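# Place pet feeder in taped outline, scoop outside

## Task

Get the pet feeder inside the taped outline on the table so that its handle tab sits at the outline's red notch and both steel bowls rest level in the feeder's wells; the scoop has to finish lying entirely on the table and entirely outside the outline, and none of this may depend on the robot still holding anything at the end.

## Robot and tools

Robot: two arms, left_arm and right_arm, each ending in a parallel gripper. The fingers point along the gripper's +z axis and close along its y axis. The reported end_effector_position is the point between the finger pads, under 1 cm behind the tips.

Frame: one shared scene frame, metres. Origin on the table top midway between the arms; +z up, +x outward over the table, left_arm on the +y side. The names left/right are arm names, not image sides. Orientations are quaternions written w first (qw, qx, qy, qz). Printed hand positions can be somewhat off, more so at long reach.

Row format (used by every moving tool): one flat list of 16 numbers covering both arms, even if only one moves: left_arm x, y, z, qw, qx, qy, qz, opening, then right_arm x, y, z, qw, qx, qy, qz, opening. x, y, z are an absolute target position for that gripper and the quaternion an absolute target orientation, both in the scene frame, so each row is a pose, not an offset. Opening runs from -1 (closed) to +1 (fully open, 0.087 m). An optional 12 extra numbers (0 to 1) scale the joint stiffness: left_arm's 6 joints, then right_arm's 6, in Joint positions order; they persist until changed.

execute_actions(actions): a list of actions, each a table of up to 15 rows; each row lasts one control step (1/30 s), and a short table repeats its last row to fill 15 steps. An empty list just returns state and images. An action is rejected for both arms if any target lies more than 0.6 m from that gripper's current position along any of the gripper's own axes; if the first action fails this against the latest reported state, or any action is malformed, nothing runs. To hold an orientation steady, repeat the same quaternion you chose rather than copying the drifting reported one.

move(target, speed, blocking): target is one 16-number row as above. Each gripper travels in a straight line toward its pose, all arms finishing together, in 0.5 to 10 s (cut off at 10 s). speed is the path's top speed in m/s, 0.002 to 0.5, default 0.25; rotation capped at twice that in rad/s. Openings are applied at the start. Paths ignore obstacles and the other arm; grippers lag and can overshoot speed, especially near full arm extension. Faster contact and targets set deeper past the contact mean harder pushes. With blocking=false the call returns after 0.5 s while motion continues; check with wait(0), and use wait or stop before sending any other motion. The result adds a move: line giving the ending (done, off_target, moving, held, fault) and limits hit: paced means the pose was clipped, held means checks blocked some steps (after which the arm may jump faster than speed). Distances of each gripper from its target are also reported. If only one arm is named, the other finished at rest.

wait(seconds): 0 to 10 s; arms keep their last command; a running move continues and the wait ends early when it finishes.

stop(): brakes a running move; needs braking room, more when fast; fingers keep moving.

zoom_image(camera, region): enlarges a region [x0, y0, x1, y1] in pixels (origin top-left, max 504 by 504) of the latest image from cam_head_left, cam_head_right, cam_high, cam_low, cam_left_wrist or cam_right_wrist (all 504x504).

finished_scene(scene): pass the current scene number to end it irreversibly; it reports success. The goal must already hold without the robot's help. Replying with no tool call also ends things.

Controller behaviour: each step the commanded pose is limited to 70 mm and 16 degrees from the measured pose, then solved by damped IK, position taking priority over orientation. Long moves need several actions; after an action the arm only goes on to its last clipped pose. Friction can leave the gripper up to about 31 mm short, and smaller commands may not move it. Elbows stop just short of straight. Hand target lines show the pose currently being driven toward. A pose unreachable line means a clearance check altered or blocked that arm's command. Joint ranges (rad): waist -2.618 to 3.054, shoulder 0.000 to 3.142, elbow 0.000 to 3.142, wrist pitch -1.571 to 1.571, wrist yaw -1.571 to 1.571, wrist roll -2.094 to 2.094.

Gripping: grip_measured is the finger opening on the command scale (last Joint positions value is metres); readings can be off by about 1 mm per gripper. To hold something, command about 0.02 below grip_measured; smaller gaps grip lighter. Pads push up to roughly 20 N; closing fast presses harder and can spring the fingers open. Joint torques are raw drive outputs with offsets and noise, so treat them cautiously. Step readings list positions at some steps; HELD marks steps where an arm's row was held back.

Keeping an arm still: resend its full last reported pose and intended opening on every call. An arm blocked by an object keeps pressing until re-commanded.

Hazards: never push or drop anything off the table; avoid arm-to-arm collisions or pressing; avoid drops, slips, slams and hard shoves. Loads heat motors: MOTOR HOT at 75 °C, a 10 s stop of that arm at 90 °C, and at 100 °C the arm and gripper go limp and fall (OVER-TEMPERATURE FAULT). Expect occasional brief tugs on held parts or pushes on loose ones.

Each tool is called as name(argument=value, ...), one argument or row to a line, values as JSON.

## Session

execute_actions(
  actions=[],
)

Scene clock: 0.00 s.
left_arm: end_effector_position=(+0.2248, +0.4303, +0.2153) grip_measured=+0.999 end_effector_quat_wxyz=(+0.426, +0.224, +0.854, +0.197) | right_arm: end_effector_position=(+0.5802, -0.3334, +0.1655) grip_measured=+0.992 end_effector_quat_wxyz=(-0.157, +0.683, -0.661, +0.266)
Joint positions: left_arm=[ 0.515  0.598  0.854 -0.858  0.152  0.794  0.087] | right_arm=[ 0.047  2.171  2.05  -0.838  0.155 -1.622  0.087]
Joint velocities: left_arm=[ 0.012 -0.012  0.002 -0.037 -0.037 -0.007 -0.001] | right_arm=[-0.022 -0.022 -0.002  0.051 -0.022 -0.022  0.001]
Joint torques (N m, as the arm reports them, + toward a larger angle): no reading
Motor temperatures (°C, as the motors report them): left_arm=[24 36 30 26 25 25] | right_arm=[25 26 26 26 24 25]
Hand target (left_arm): +0.225, +0.430, +0.215; +0.426, +0.224, +0.854, +0.197
Hand target (right_arm): +0.580, -0.333, +0.165; -0.157, +0.683, -0.661, +0.266
Joint stiffness scale: left_arm=[1. 1. 1. 1. 1. 1.] | right_arm=[1. 1. 1. 1. 1. 1.]

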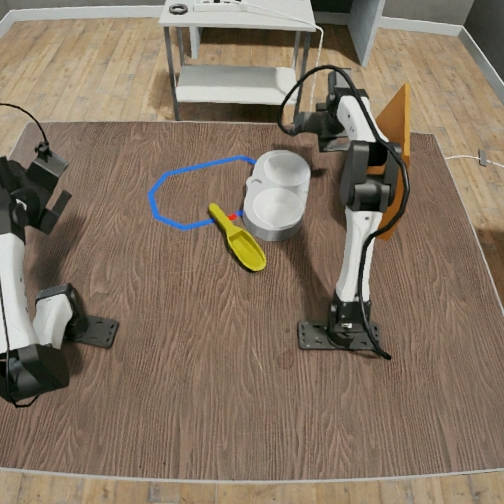

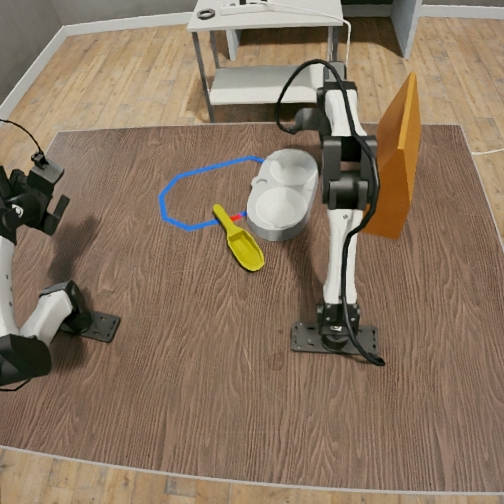

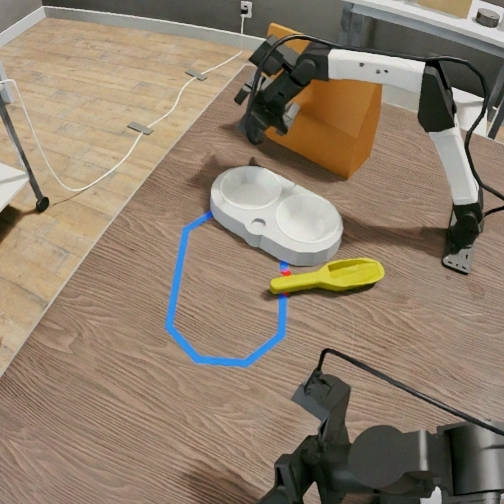

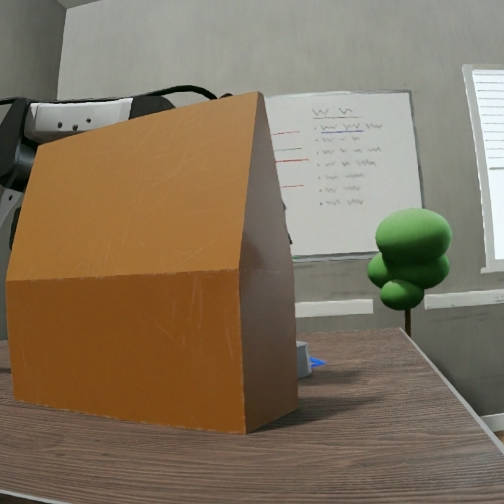

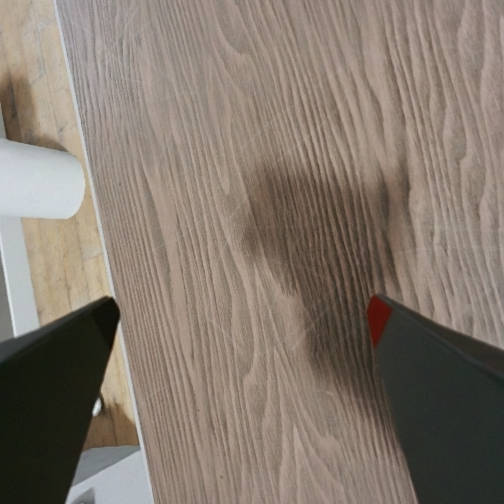

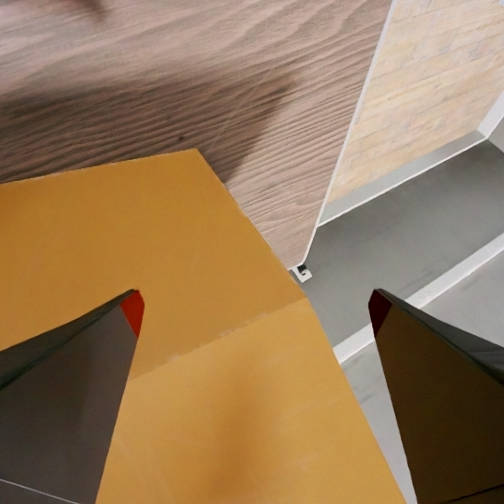

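zoom_image(
  camera="cam_head_left",
  region=[140,140,330,280],
)

Region (140, 140, 330, 280) of cam_head_left's 504x504 image, scaled by 2.653, with more detail than that image has; it fills the top 371 rows of this view, and the rest is white.

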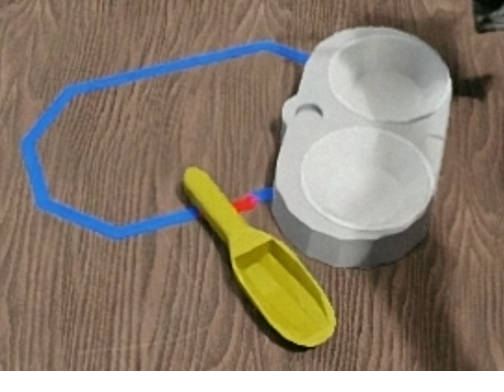

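move(
  target=[0.35,0.025,0.075,0.03,-0.317,0.948,-0.04,0.3,0.47,-0.16,0.15,0.215,0.094,0.971,-0.021,-0.3],
  speed=0.3,
)

Scene clock: 45.13 s.
left_arm: end_effector_position=(+0.3591, +0.0345, +0.0820) grip_measured=+0.300 end_effector_quat_wxyz=(+0.039, -0.318, +0.947, -0.040) | right_arm: end_effector_position=(+0.4716, -0.1644, +0.1418) grip_measured=-0.300 end_effector_quat_wxyz=(+0.206, +0.092, +0.974, -0.029)
Joint positions: left_arm=[-0.525  2.272  2.099 -1.287 -0.021 -1.326  0.057] | right_arm=[ 0.311  2.162  2.142 -1.184  0.208  0.445  0.031]
Joint velocities: left_arm=[-0.002 -0.022  0.002  0.007  0.007 -0.007 -0.   ] | right_arm=[-0.002 -0.022  0.012 -0.051 -0.007 -0.037  0.   ]
Joint torques (N m, as the arm reports them, + toward a larger angle): left_arm=[ -0.44 -12.64   7.59   0.44   0.06  -0.16] | right_arm=[  0.43 -11.23   5.43   1.03  -0.1    0.1 ]
Motor temperatures (°C, as the motors report them): left_arm=[24 34 35 32 25 25] | right_arm=[25 41 31 28 24 25]
Hand target (left_arm): +0.356, +0.031, +0.080; +0.032, -0.318, +0.947, -0.036
Hand target (right_arm): +0.469, -0.159, +0.149; +0.214, +0.095, +0.972, -0.020
Off the commanded pose (left_arm): 0.015 m, 1 deg.
Off the commanded pose (right_arm): 0.009 m, 1 deg.
Joint stiffness scale: left_arm=[1. 1. 1. 1. 1. 1.] | right_arm=[1. 1. 1. 1. 1. 1.]
move: off_target (left_arm)

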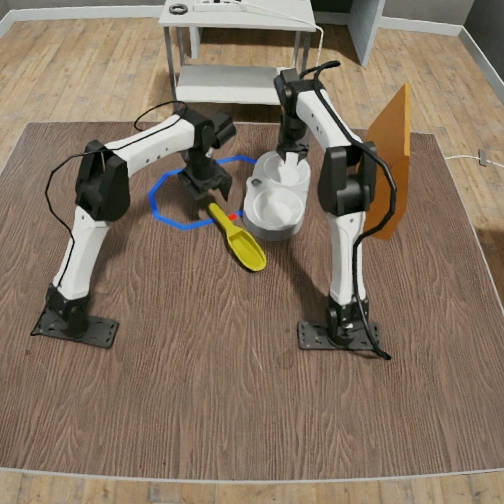

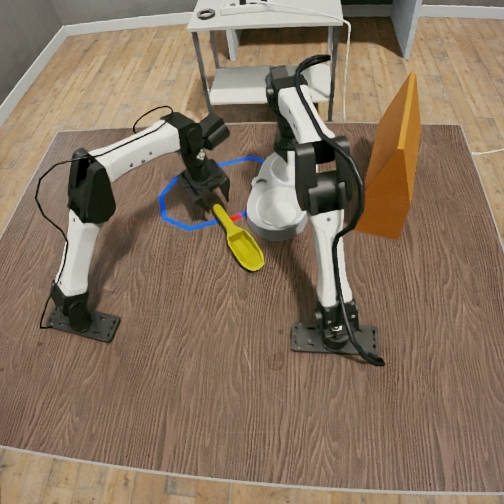

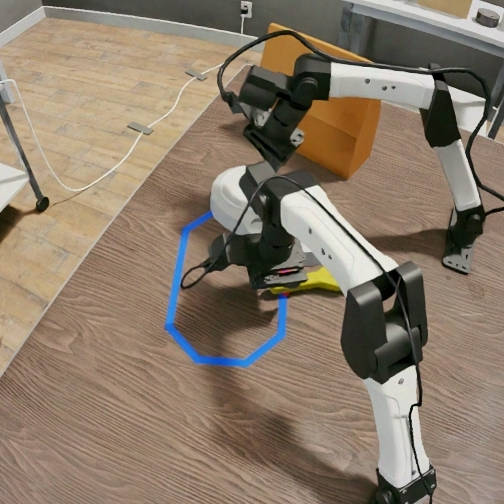

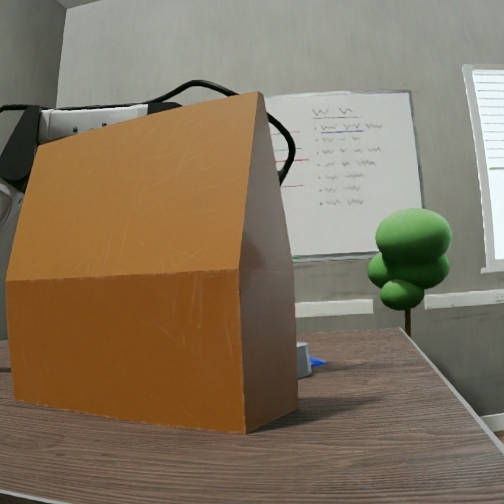

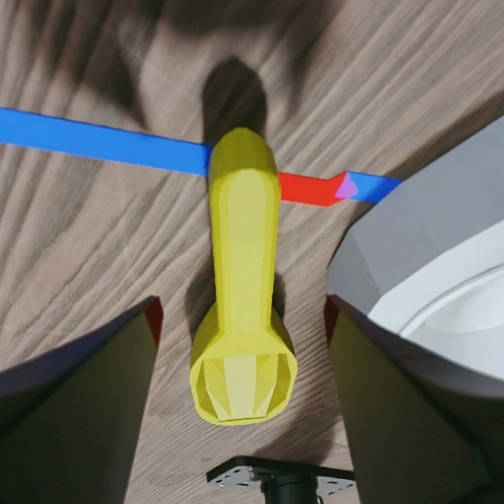

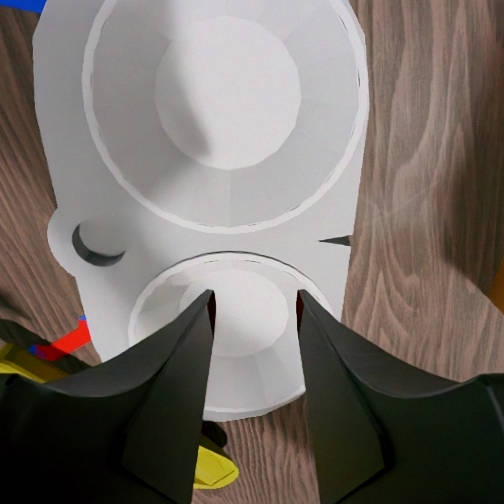

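move(
  target=[0.335,0.009,0.016,0.03,-0.317,0.948,-0.04,0.1,0.47,-0.16,0.15,0.215,0.094,0.971,-0.021,-0.3],
  speed=0.12,
)

Scene clock: 58.57 s.
left_arm: end_effector_position=(+0.3402, +0.0099, +0.0321) grip_measured=+0.100 end_effector_quat_wxyz=(+0.038, -0.316, +0.947, -0.050) | right_arm: end_effector_position=(+0.4716, -0.1643, +0.1418) grip_measured=-0.300 end_effector_quat_wxyz=(+0.207, +0.094, +0.973, -0.029)
Joint positions: left_arm=[-0.59   2.272  1.898 -1.073 -0.018 -1.387  0.048] | right_arm=[ 0.311  2.162  2.142 -1.184  0.208  0.448  0.031]
Joint velocities: left_arm=[-0.022 -0.017  0.002 -0.066 -0.007  0.007  0.   ] | right_arm=[ 0.017  0.017  0.002  0.051 -0.037  0.051  0.   ]
Joint torques (N m, as the arm reports them, + toward a larger angle): left_arm=[ -0.22 -12.11   4.36   0.84   0.05  -0.11] | right_arm=[  0.48 -10.81   6.81   1.06  -0.02   0.07]
Motor temperatures (°C, as the motors report them): left_arm=[24 40 36 30 25 25] | right_arm=[25 44 31 28 24 25]
Hand target (left_arm): +0.335, +0.009, +0.016; +0.030, -0.317, +0.947, -0.039
Hand target (right_arm): +0.470, -0.160, +0.150; +0.215, +0.094, +0.972, -0.021
Off the commanded pose (left_arm): 0.017 m, 1 deg.
Off the commanded pose (right_arm): 0.009 m, 1 deg.
Joint stiffness scale: left_arm=[1. 1. 1. 1. 1. 1.] | right_arm=[1. 1. 1. 1. 1. 1.]
move: off_target (left_arm)

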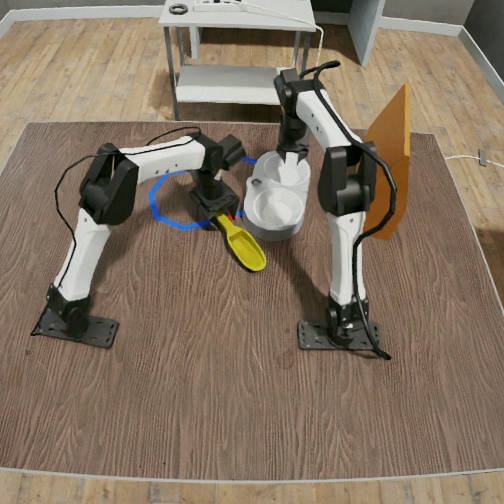

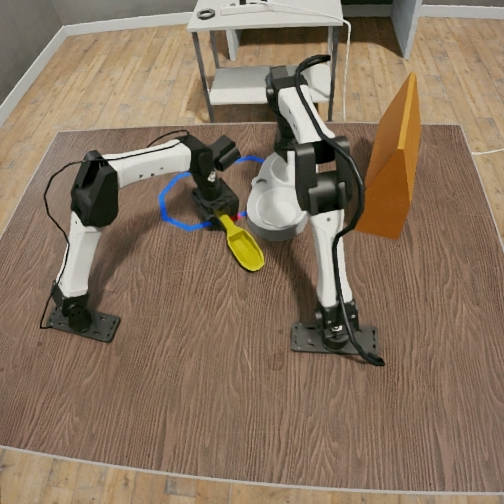

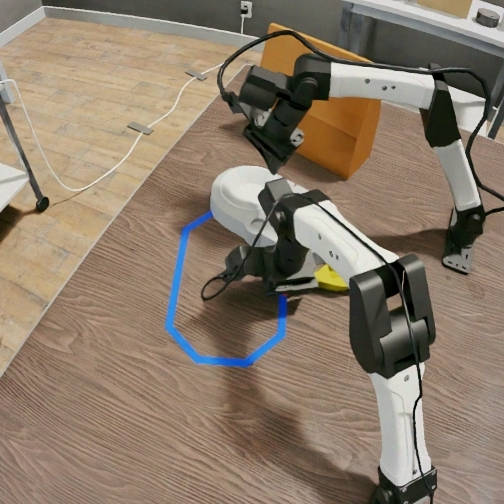

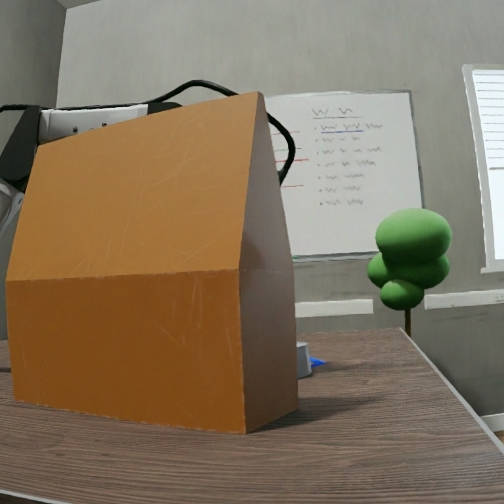

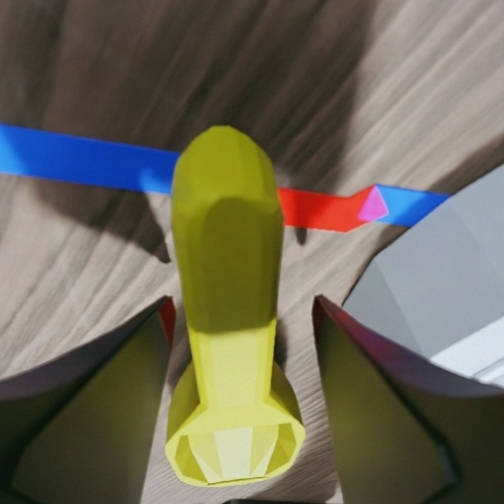

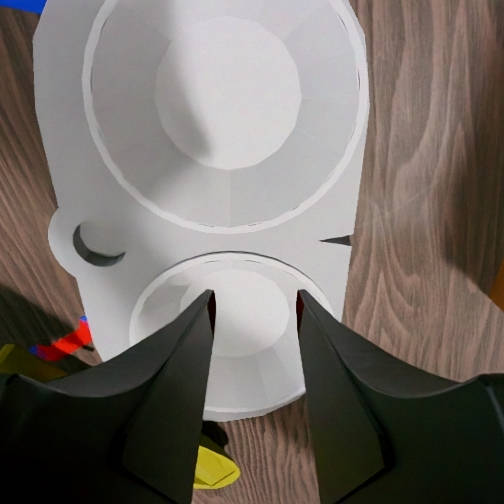

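move(
  target=[0.317,0.001,0.006,0.03,-0.317,0.948,-0.04,0.1,0.47,-0.16,0.15,0.215,0.094,0.971,-0.021,-0.3],
  speed=0.08,
)

execute_actions(
  actions=[
    [[0.317,0.001,0.006,0.03,-0.317,0.948,-0.04,-0.44,0.47,-0.16,0.15,0.215,0.094,0.971,-0.021,-0.3]],
  ],
)

Scene clock: 70.77 s.
left_arm: end_effector_position=(+0.3220, +0.0040, +0.0144) grip_measured=+0.100 end_effector_quat_wxyz=(+0.032, -0.315, +0.948, -0.039) | right_arm: end_effector_position=(+0.4716, -0.1643, +0.1418) grip_measured=-0.300 end_effector_quat_wxyz=(+0.207, +0.094, +0.973, -0.029)
Joint positions: left_arm=[-0.628  2.272  1.829 -1.029 -0.022 -1.423  0.048] | right_arm=[ 0.311  2.162  2.142 -1.184  0.208  0.448  0.031]
Joint velocities: left_arm=[-0.012 -0.002  0.012 -0.095  0.022  0.007  0.001] | right_arm=[ 0.002 -0.017 -0.012 -0.037 -0.051 -0.007 -0.001]
Joint torques (N m, as the arm reports them, + toward a larger angle): left_arm=[ -0.66 -13.91   3.77   0.89   0.07  -0.21] | right_arm=[  0.67 -10.72   6.68   1.05  -0.03   0.02]
Motor temperatures (°C, as the motors report them): left_arm=[24 43 35 29 25 25] | right_arm=[25 46 31 28 24 25]
Hand target (left_arm): +0.317, +0.001, +0.006; +0.030, -0.317, +0.947, -0.039
Hand target (right_arm): +0.470, -0.160, +0.150; +0.215, +0.094, +0.972, -0.021
Off the commanded pose (left_arm): 0.010 m, 0 deg.
Off the commanded pose (right_arm): 0.009 m, 1 deg.
Joint stiffness scale: left_arm=[1. 1. 1. 1. 1. 1.] | right_arm=[1. 1. 1. 1. 1. 1.]
move: done

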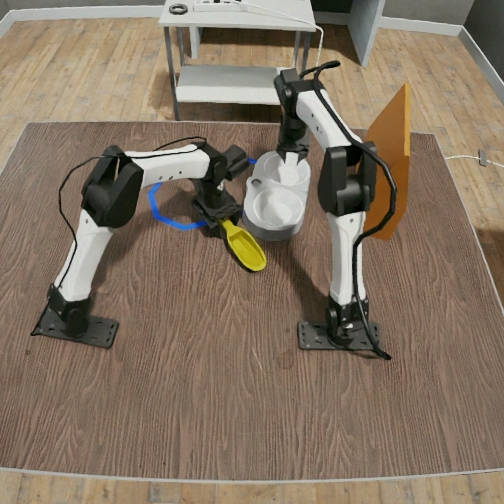

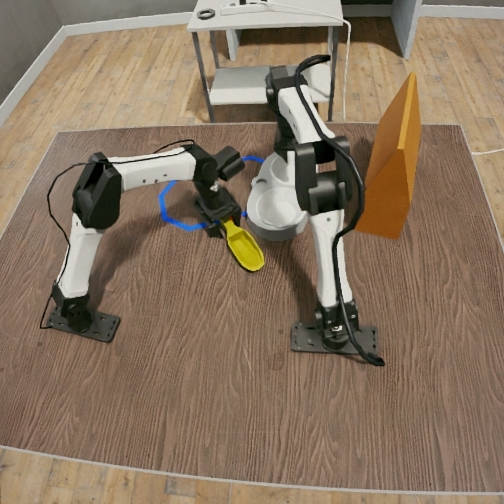

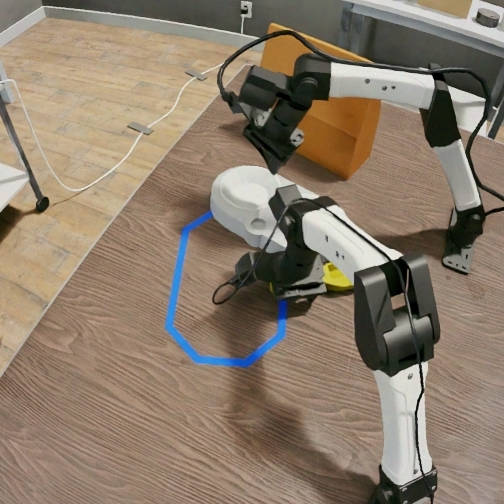

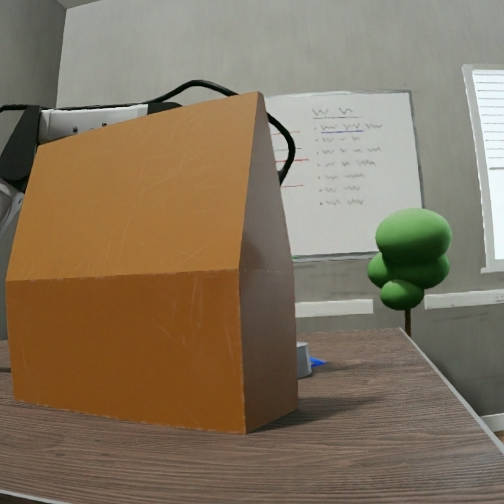

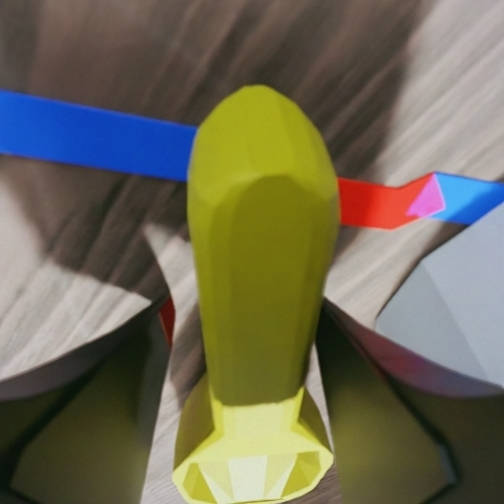

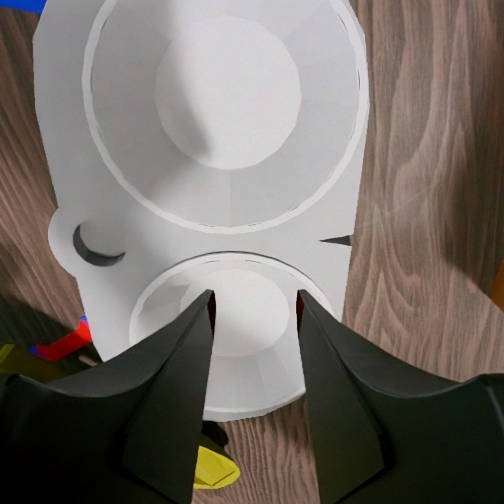

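Scene clock: 71.27 s.
left_arm: end_effector_position=(+0.3224, +0.0032, +0.0138) grip_measured=-0.430 end_effector_quat_wxyz=(+0.032, -0.317, +0.947, -0.041) | right_arm: end_effector_position=(+0.4716, -0.1643, +0.1418) grip_measured=-0.300 end_effector_quat_wxyz=(+0.207, +0.094, +0.973, -0.029)
Joint positions: left_arm=[-0.628  2.272  1.826 -1.022 -0.021 -1.427  0.025] | right_arm=[ 0.311  2.162  2.142 -1.184  0.208  0.448  0.031]
Joint velocities: left_arm=[-0.002 -0.002 -0.007  0.007  0.007  0.022 -0.001] | right_arm=[-0.002  0.007 -0.007 -0.007  0.051  0.037 -0.   ]
Joint torques (N m, as the arm reports them, + toward a larger angle): left_arm=[ -0.42 -14.16   3.81   0.85   0.05  -0.16] | right_arm=[  0.43 -10.85   7.07   1.04  -0.04   0.06]
Motor temperatures (°C, as the motors report them): left_arm=[24 43 35 29 25 25] | right_arm=[25 46 31 28 24 25]
Hand target (left_arm): +0.317, +0.001, +0.006; +0.030, -0.317, +0.947, -0.040
Hand target (right_arm): +0.470, -0.160, +0.150; +0.215, +0.094, +0.972, -0.021
Off the commanded pose (left_arm): 0.010 m, 0 deg.
Off the commanded pose (right_arm): 0.009 m, 1 deg.
Joint stiffness scale: left_arm=[1. 1. 1. 1. 1. 1.] | right_arm=[1. 1. 1. 1. 1. 1.]
Step readings (end_effector_position):
0: left_arm (+0.3220, +0.0040, +0.0144) | right_arm (+0.4716, -0.1643, +0.1418)
1: left_arm (+0.3220, +0.0040, +0.0144) | right_arm (+0.4716, -0.1643, +0.1418)
2: left_arm (+0.3227, +0.0033, +0.0145) | right_arm (+0.4716, -0.1643, +0.1418)
4: left_arm (+0.3224, +0.0033, +0.0138) | right_arm (+0.4716, -0.1643, +0.1418)
8: left_arm (+0.3224, +0.0032, +0.0138) | right_arm (+0.4716, -0.1643, +0.1418)
15: end_effector_position above

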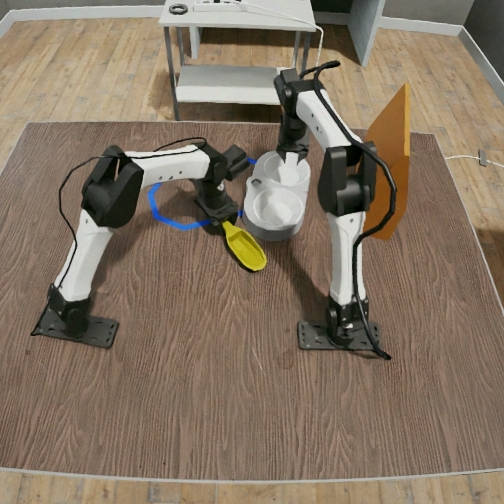

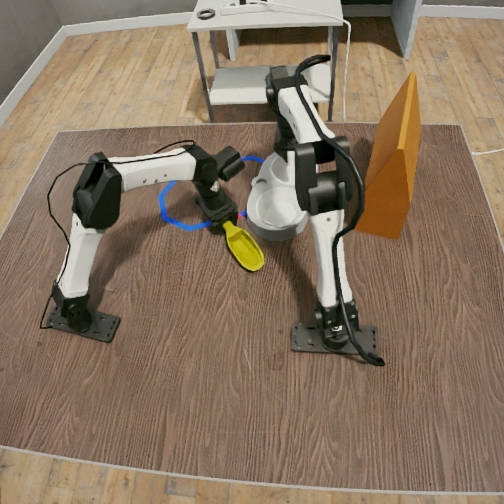

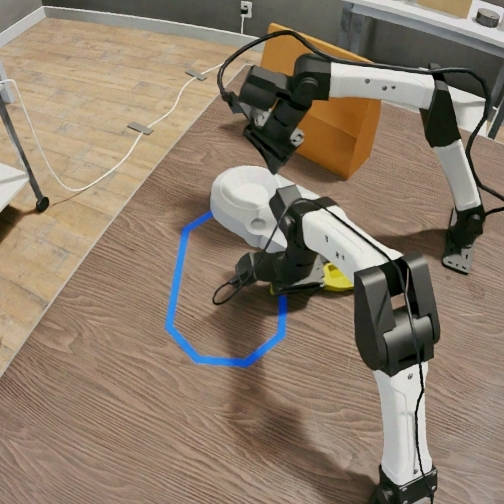

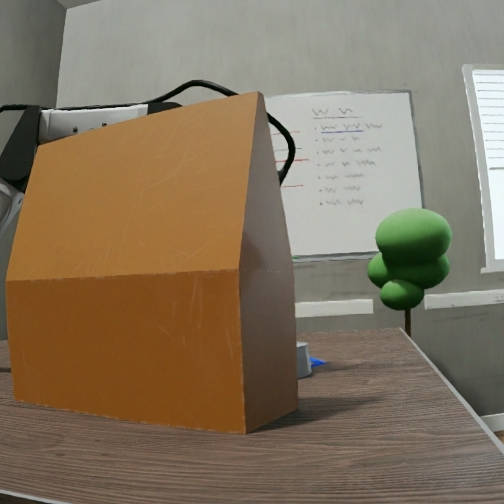

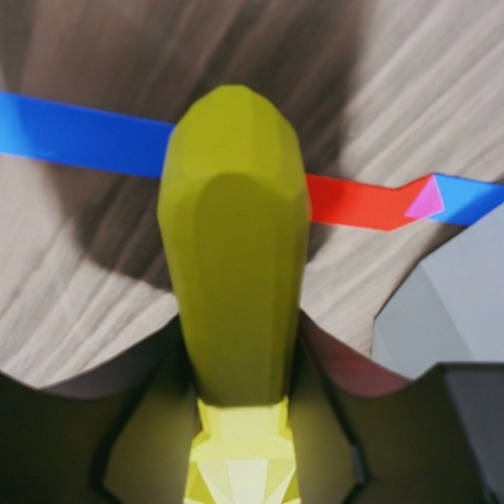

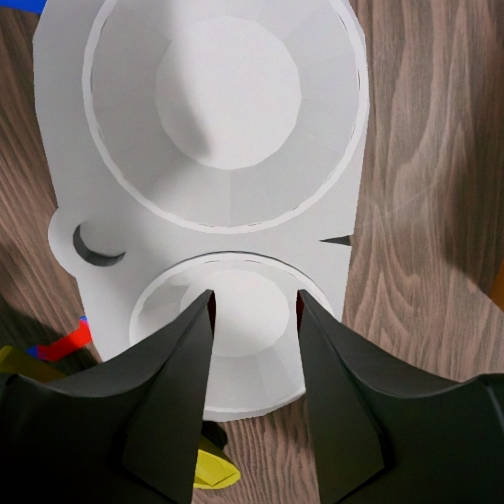

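move(
  target=[0.15,0.13,0.016,0.03,-0.317,0.948,-0.04,-0.46,0.478,-0.054,0.09,0.215,0.094,0.971,-0.021,-0.3],
  speed=0.2,
)

Scene clock: 80.90 s.
left_arm: end_effector_position=(+0.1498, +0.1289, +0.0140) grip_measured=-0.431 end_effector_quat_wxyz=(+0.026, -0.317, +0.948, -0.029) | right_arm: end_effector_position=(+0.4682, -0.0561, +0.0836) grip_measured=-0.300 end_effector_quat_wxyz=(+0.198, +0.088, +0.976, -0.023)
Joint positions: left_arm=[-0.762  1.533  0.827 -0.793 -0.029 -1.56   0.025] | right_arm=[ 0.524  2.363  2.254 -1.15   0.259  0.646  0.031]
Joint velocities: left_arm=[ 0.007  0.002 -0.002  0.081 -0.022 -0.095 -0.001] | right_arm=[ 0.007  0.012 -0.002 -0.066 -0.051  0.007  0.   ]
Joint torques (N m, as the arm reports them, + toward a larger angle): left_arm=[-0.44 -8.4   3.81  0.69  0.05 -0.14] | right_arm=[  0.11 -10.17   9.83   0.96   0.26   0.06]
Motor temperatures (°C, as the motors report them): left_arm=[24 45 35 29 25 25] | right_arm=[25 47 31 28 24 25]
Hand target (left_arm): +0.148, +0.128, +0.015; +0.030, -0.317, +0.947, -0.039
Hand target (right_arm): +0.476, -0.053, +0.090; +0.214, +0.095, +0.972, -0.019
Off the commanded pose (left_arm): 0.002 m, 1 deg.
Off the commanded pose (right_arm): 0.012 m, 2 deg.
Joint stiffness scale: left_arm=[1. 1. 1. 1. 1. 1.] | right_arm=[1. 1. 1. 1. 1. 1.]
move: off_target (right_arm)

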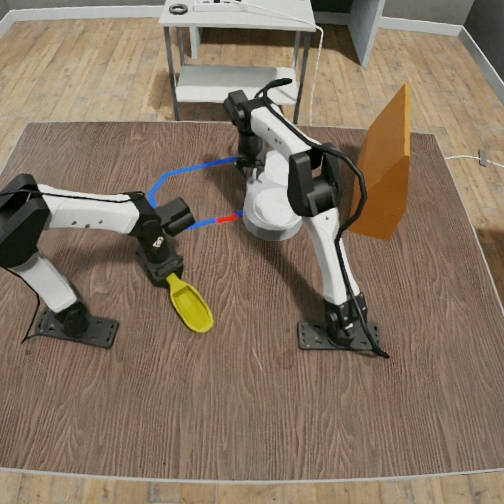

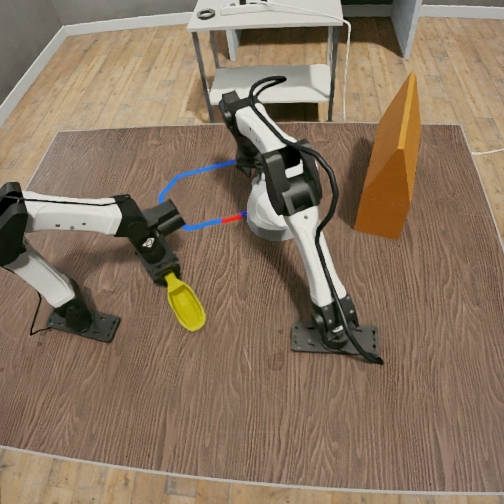

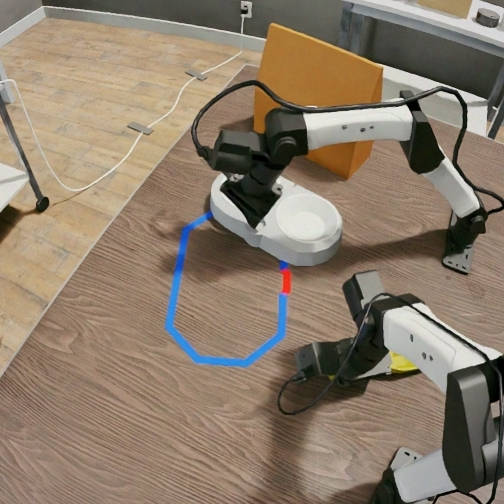

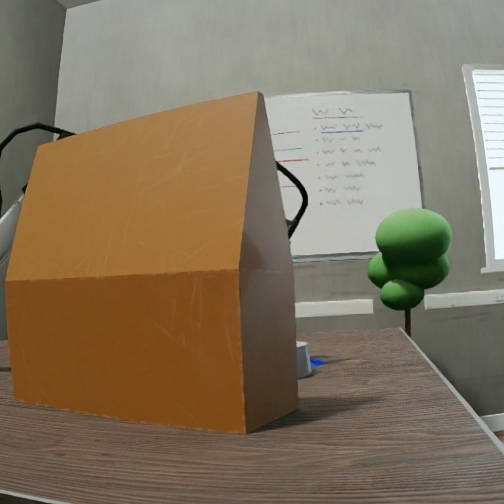

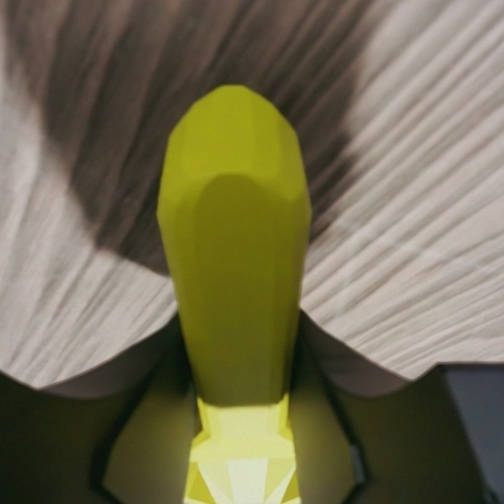

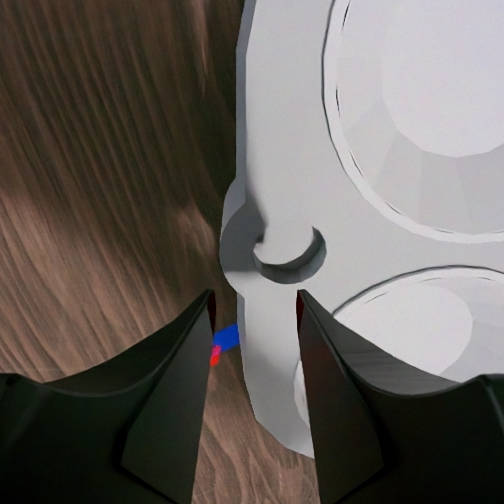

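move(
  target=[0.15,0.13,0.016,0.03,-0.317,0.948,-0.04,0.2,0.487,-0.047,0.075,0.215,0.094,0.971,-0.021,-0.3],
  speed=0.06,
)

Scene clock: 92.57 s.
left_arm: end_effector_position=(+0.1499, +0.1288, +0.0140) grip_measured=+0.200 end_effector_quat_wxyz=(+0.026, -0.317, +0.948, -0.029) | right_arm: end_effector_position=(+0.4786, -0.0513, +0.0697) grip_measured=-0.300 end_effector_quat_wxyz=(+0.199, +0.088, +0.976, -0.026)
Joint positions: left_arm=[-0.762  1.533  0.827 -0.793 -0.03  -1.562  0.052] | right_arm=[ 0.524  2.43   2.318 -1.15   0.264  0.647  0.031]
Joint velocities: left_arm=[ 0.002 -0.007 -0.017  0.037 -0.007  0.037 -0.   ] | right_arm=[-0.012  0.002  0.007 -0.037  0.022  0.066  0.002]
Joint torques (N m, as the arm reports them, + toward a larger angle): left_arm=[ 0.52 -8.81  3.92  0.66  0.01 -0.02] | right_arm=[  0.23 -10.59   9.79   0.96   0.23   0.08]
Motor temperatures (°C, as the motors report them): left_arm=[24 44 34 29 25 25] | right_arm=[25 48 34 28 24 25]
Hand target (left_arm): +0.150, +0.130, +0.016; +0.030, -0.317, +0.947, -0.040
Hand target (right_arm): +0.486, -0.047, +0.075; +0.215, +0.094, +0.972, -0.020
Off the commanded pose (left_arm): 0.002 m, 1 deg.
Off the commanded pose (right_arm): 0.011 m, 2 deg.
Joint stiffness scale: left_arm=[1. 1. 1. 1. 1. 1.] | right_arm=[1. 1. 1. 1. 1. 1.]
move: off_target (right_arm)

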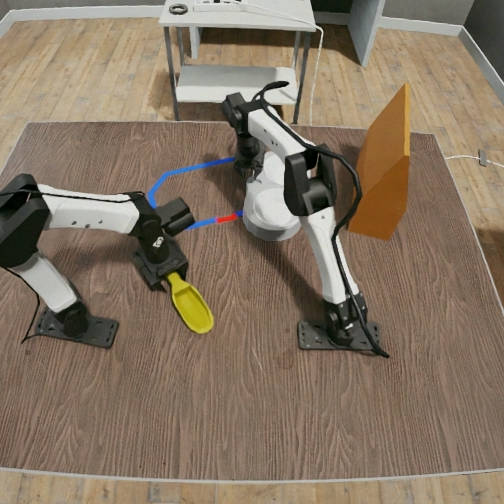

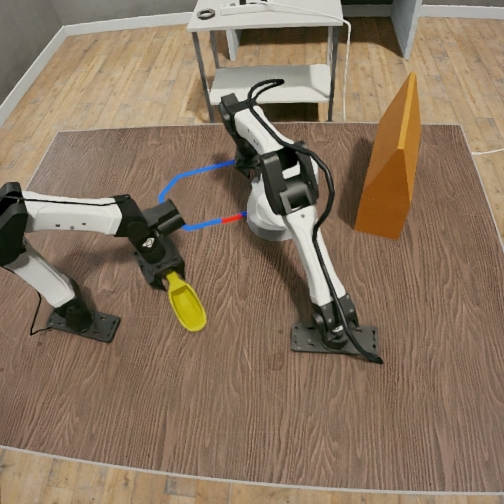

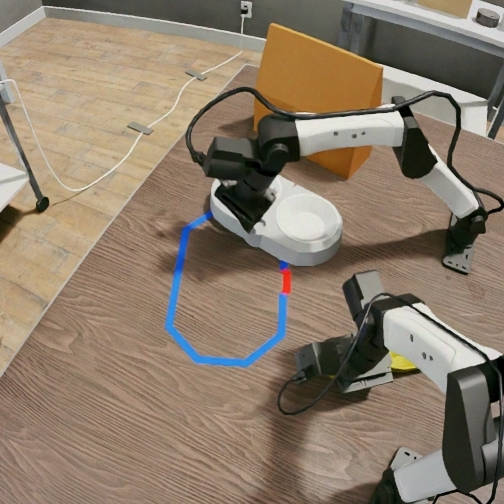

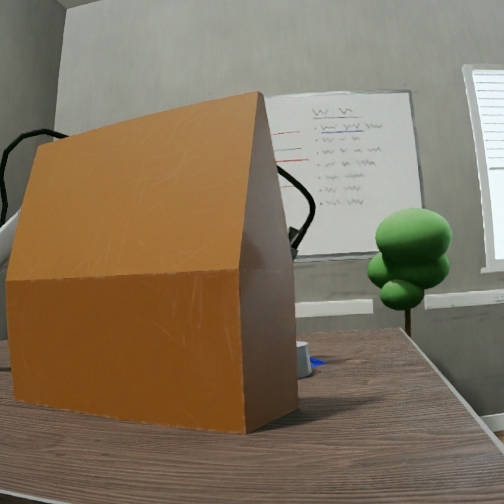

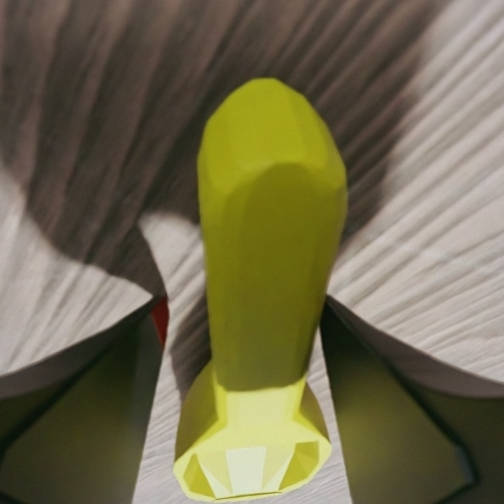

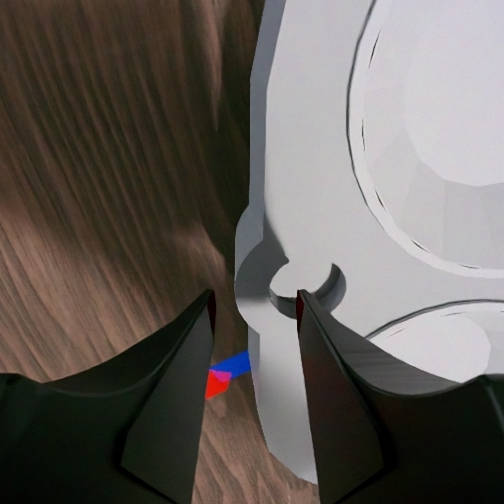

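move(
  target=[0.15,0.13,0.09,0.03,-0.317,0.948,-0.04,0.5,0.482,-0.051,0.045,0.215,0.094,0.971,-0.021,-0.3],
  speed=0.1,
)

Scene clock: 98.20 s.
left_arm: end_effector_position=(+0.1481, +0.1312, +0.0797) grip_measured=+0.500 end_effector_quat_wxyz=(+0.026, -0.317, +0.947, -0.030) | right_arm: end_effector_position=(+0.4779, -0.0526, +0.0485) grip_measured=-0.300 end_effector_quat_wxyz=(+0.203, +0.089, +0.975, -0.025)
Joint positions: left_arm=[-0.762  1.434  1.013 -1.077 -0.03  -1.562  0.066] | right_arm=[ 0.524  2.399  2.175 -1.03   0.269  0.647  0.031]
Joint velocities: left_arm=[ 0.017  0.002 -0.002 -0.022 -0.037 -0.022 -0.   ] | right_arm=[ 0.017 -0.002  0.007 -0.051  0.037  0.095 -0.   ]
Joint torques (N m, as the arm reports them, + toward a larger angle): left_arm=[ 0.54 -7.59  7.35  0.31  0.01 -0.02] | right_arm=[  0.02 -11.45   4.96   1.41   0.19  -0.01]
Motor temperatures (°C, as the motors report them): left_arm=[24 44 34 28 25 25] | right_arm=[25 49 34 28 24 25]
Hand target (left_arm): +0.150, +0.130, +0.090; +0.030, -0.317, +0.947, -0.040
Hand target (right_arm): +0.482, -0.051, +0.045; +0.214, +0.094, +0.972, -0.021
Off the commanded pose (left_arm): 0.011 m, 1 deg.
Off the commanded pose (right_arm): 0.006 m, 2 deg.
Joint stiffness scale: left_arm=[1. 1. 1. 1. 1. 1.] | right_arm=[1. 1. 1. 1. 1. 1.]
move: off_target (left_arm)

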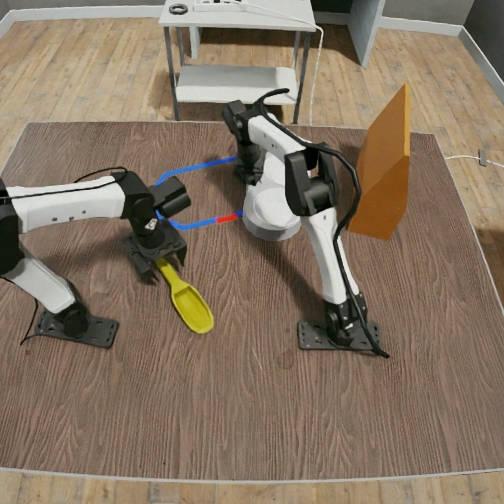

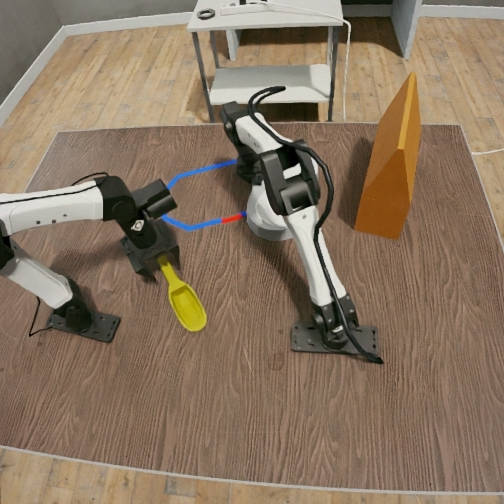

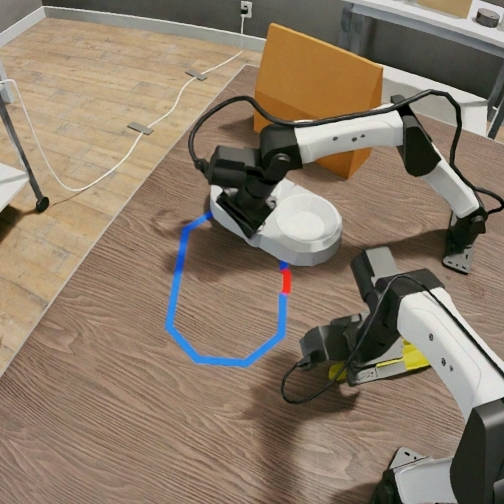

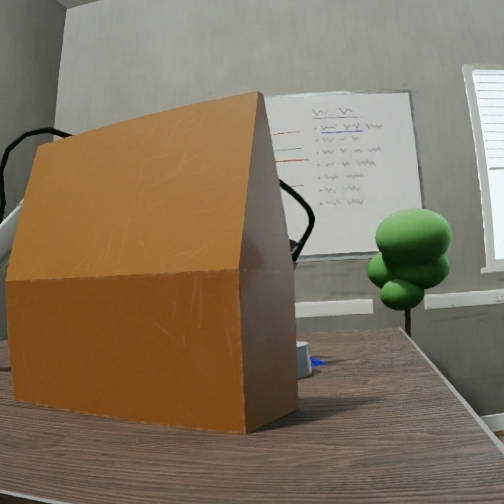

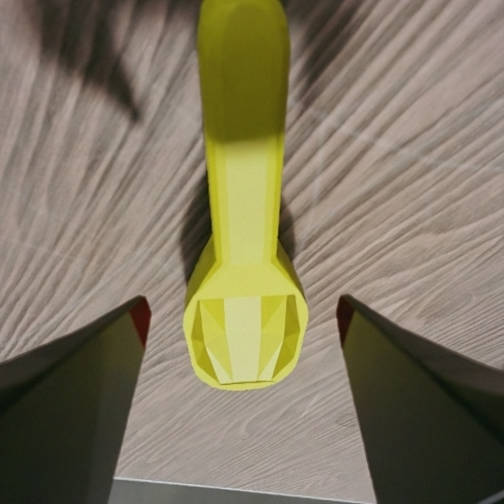

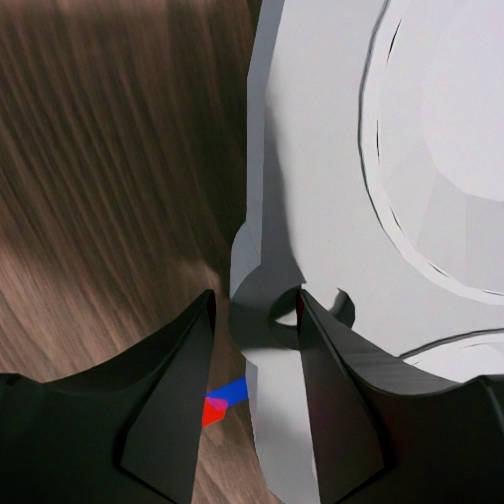

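execute_actions(
  actions=[
    [[0.15,0.14,0.09,0.03,-0.317,0.948,-0.04,0.5,0.478,-0.052,0.04,0.205,0.09,0.975,-0.021,-0.4],[0.15,0.14,0.09,0.03,-0.317,0.948,-0.04,0.5,0.478,-0.052,0.04,0.205,0.09,0.975,-0.021,-0.4],[0.15,0.14,0.09,0.03,-0.317,0.948,-0.04,0.5,0.478,-0.052,0.04,0.205,0.09,0.975,-0.021,-0.45],[0.15,0.14,0.09,0.03,-0.317,0.948,-0.04,0.5,0.478,-0.052,0.04,0.205,0.09,0.975,-0.021,-0.5],[0.15,0.14,0.09,0.03,-0.317,0.948,-0.04,0.5,0.478,-0.052,0.04,0.205,0.09,0.975,-0.021,-0.55],[0.15,0.14,0.09,0.03,-0.317,0.948,-0.04,0.5,0.478,-0.052,0.04,0.205,0.09,0.975,-0.021,-0.6],[0.15,0.14,0.09,0.03,-0.317,0.948,-0.04,0.5,0.478,-0.052,0.04,0.205,0.09,0.975,-0.021,-0.65],[0.15,0.14,0.09,0.03,-0.317,0.948,-0.04,0.5,0.478,-0.052,0.04,0.205,0.09,0.975,-0.021,-0.73]],
  ],
)

Scene clock: 113.43 s.
left_arm: end_effector_position=(+0.1509, +0.1346, +0.0866) grip_measured=+0.500 end_effector_quat_wxyz=(+0.030, -0.316, +0.947, -0.041) | right_arm: end_effector_position=(+0.4792, -0.0513, +0.0485) grip_measured=-0.635 end_effector_quat_wxyz=(+0.208, +0.089, +0.974, -0.022)
Joint positions: left_arm=[-0.744  1.403  1.013 -1.084 -0.029 -1.542  0.066] | right_arm=[ 0.525  2.394  2.165 -1.013  0.269  0.646  0.016]
Joint velocities: left_arm=[ 0.002 -0.012 -0.012 -0.022  0.022  0.037 -0.001] | right_arm=[-0.002 -0.022  0.002 -0.081  0.007 -0.022 -0.001]
Joint torques (N m, as the arm reports them, + toward a larger angle): left_arm=[ 1.15 -7.32  5.69  0.33  0.06 -0.02] | right_arm=[ -0.23 -10.94   4.49   1.23   0.01  -0.05]
Motor temperatures (°C, as the motors report them): left_arm=[24 42 36 28 25 25] | right_arm=[25 51 32 29 24 25]
Hand target (left_arm): +0.150, +0.140, +0.090; +0.030, -0.317, +0.947, -0.040
Hand target (right_arm): +0.478, -0.052, +0.040; +0.204, +0.090, +0.975, -0.021
Off the commanded pose (left_arm): 0.006 m, 0 deg.
Off the commanded pose (right_arm): 0.009 m, 0 deg.
Joint stiffness scale: left_arm=[1. 1. 1. 1. 1. 1.] | right_arm=[1. 1. 1. 1. 1. 1.]
Step readings (end_effector_position):
0: left_arm (+0.1479, +0.1315, +0.0797) | right_arm (+0.4779, -0.0525, +0.0485)
1: left_arm (+0.1482, +0.1317, +0.0803) | right_arm (+0.4776, -0.0532, +0.0479)
2: left_arm (+0.1488, +0.1324, +0.0816) | right_arm (+0.4775, -0.0535, +0.0481)
4: left_arm (+0.1508, +0.1335, +0.0849) | right_arm (+0.4777, -0.0534, +0.0483)
8: left_arm (+0.1511, +0.1343, +0.0867) | right_arm (+0.4791, -0.0513, +0.0485)
15: end_effector_position above

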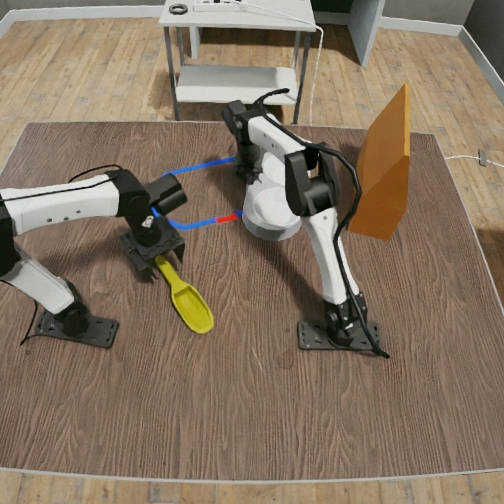

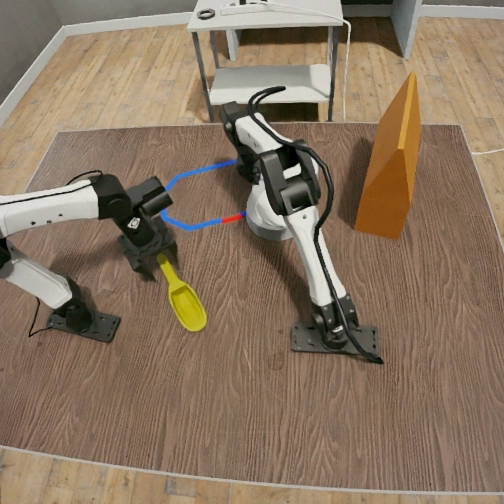

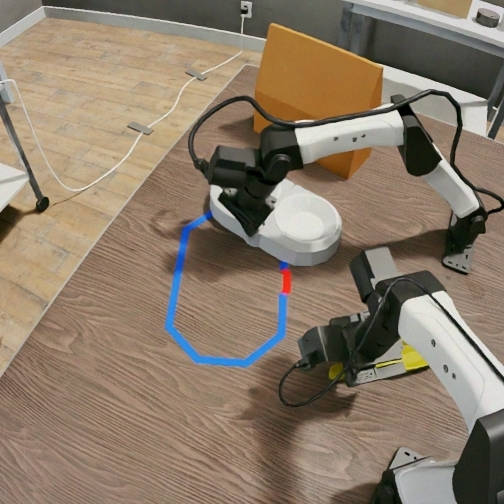

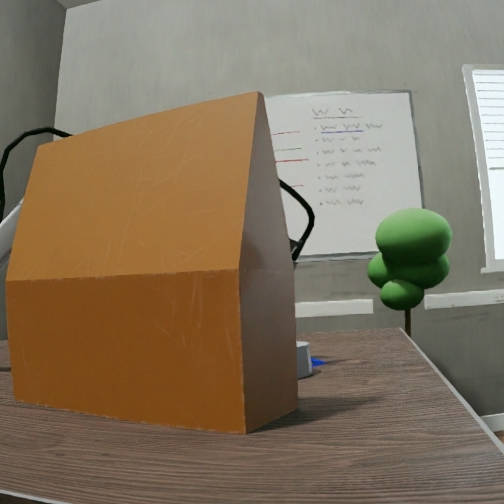

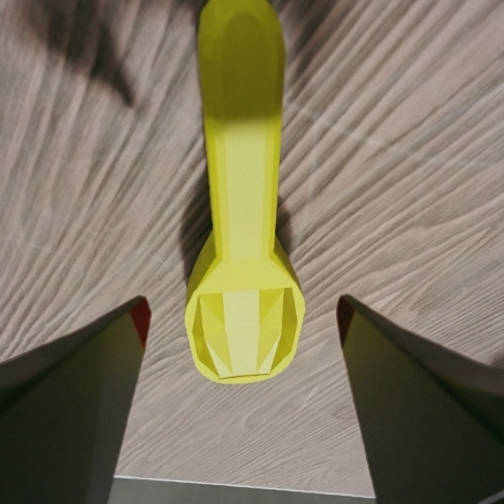

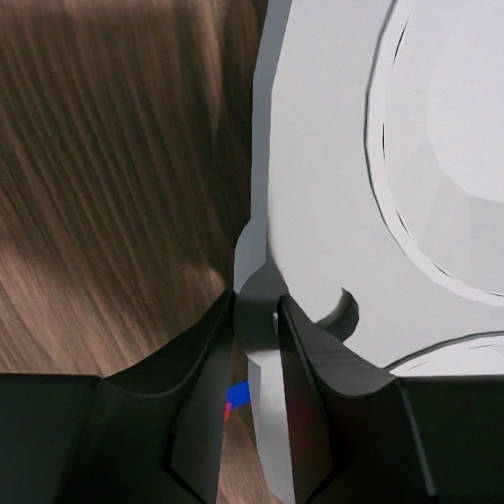

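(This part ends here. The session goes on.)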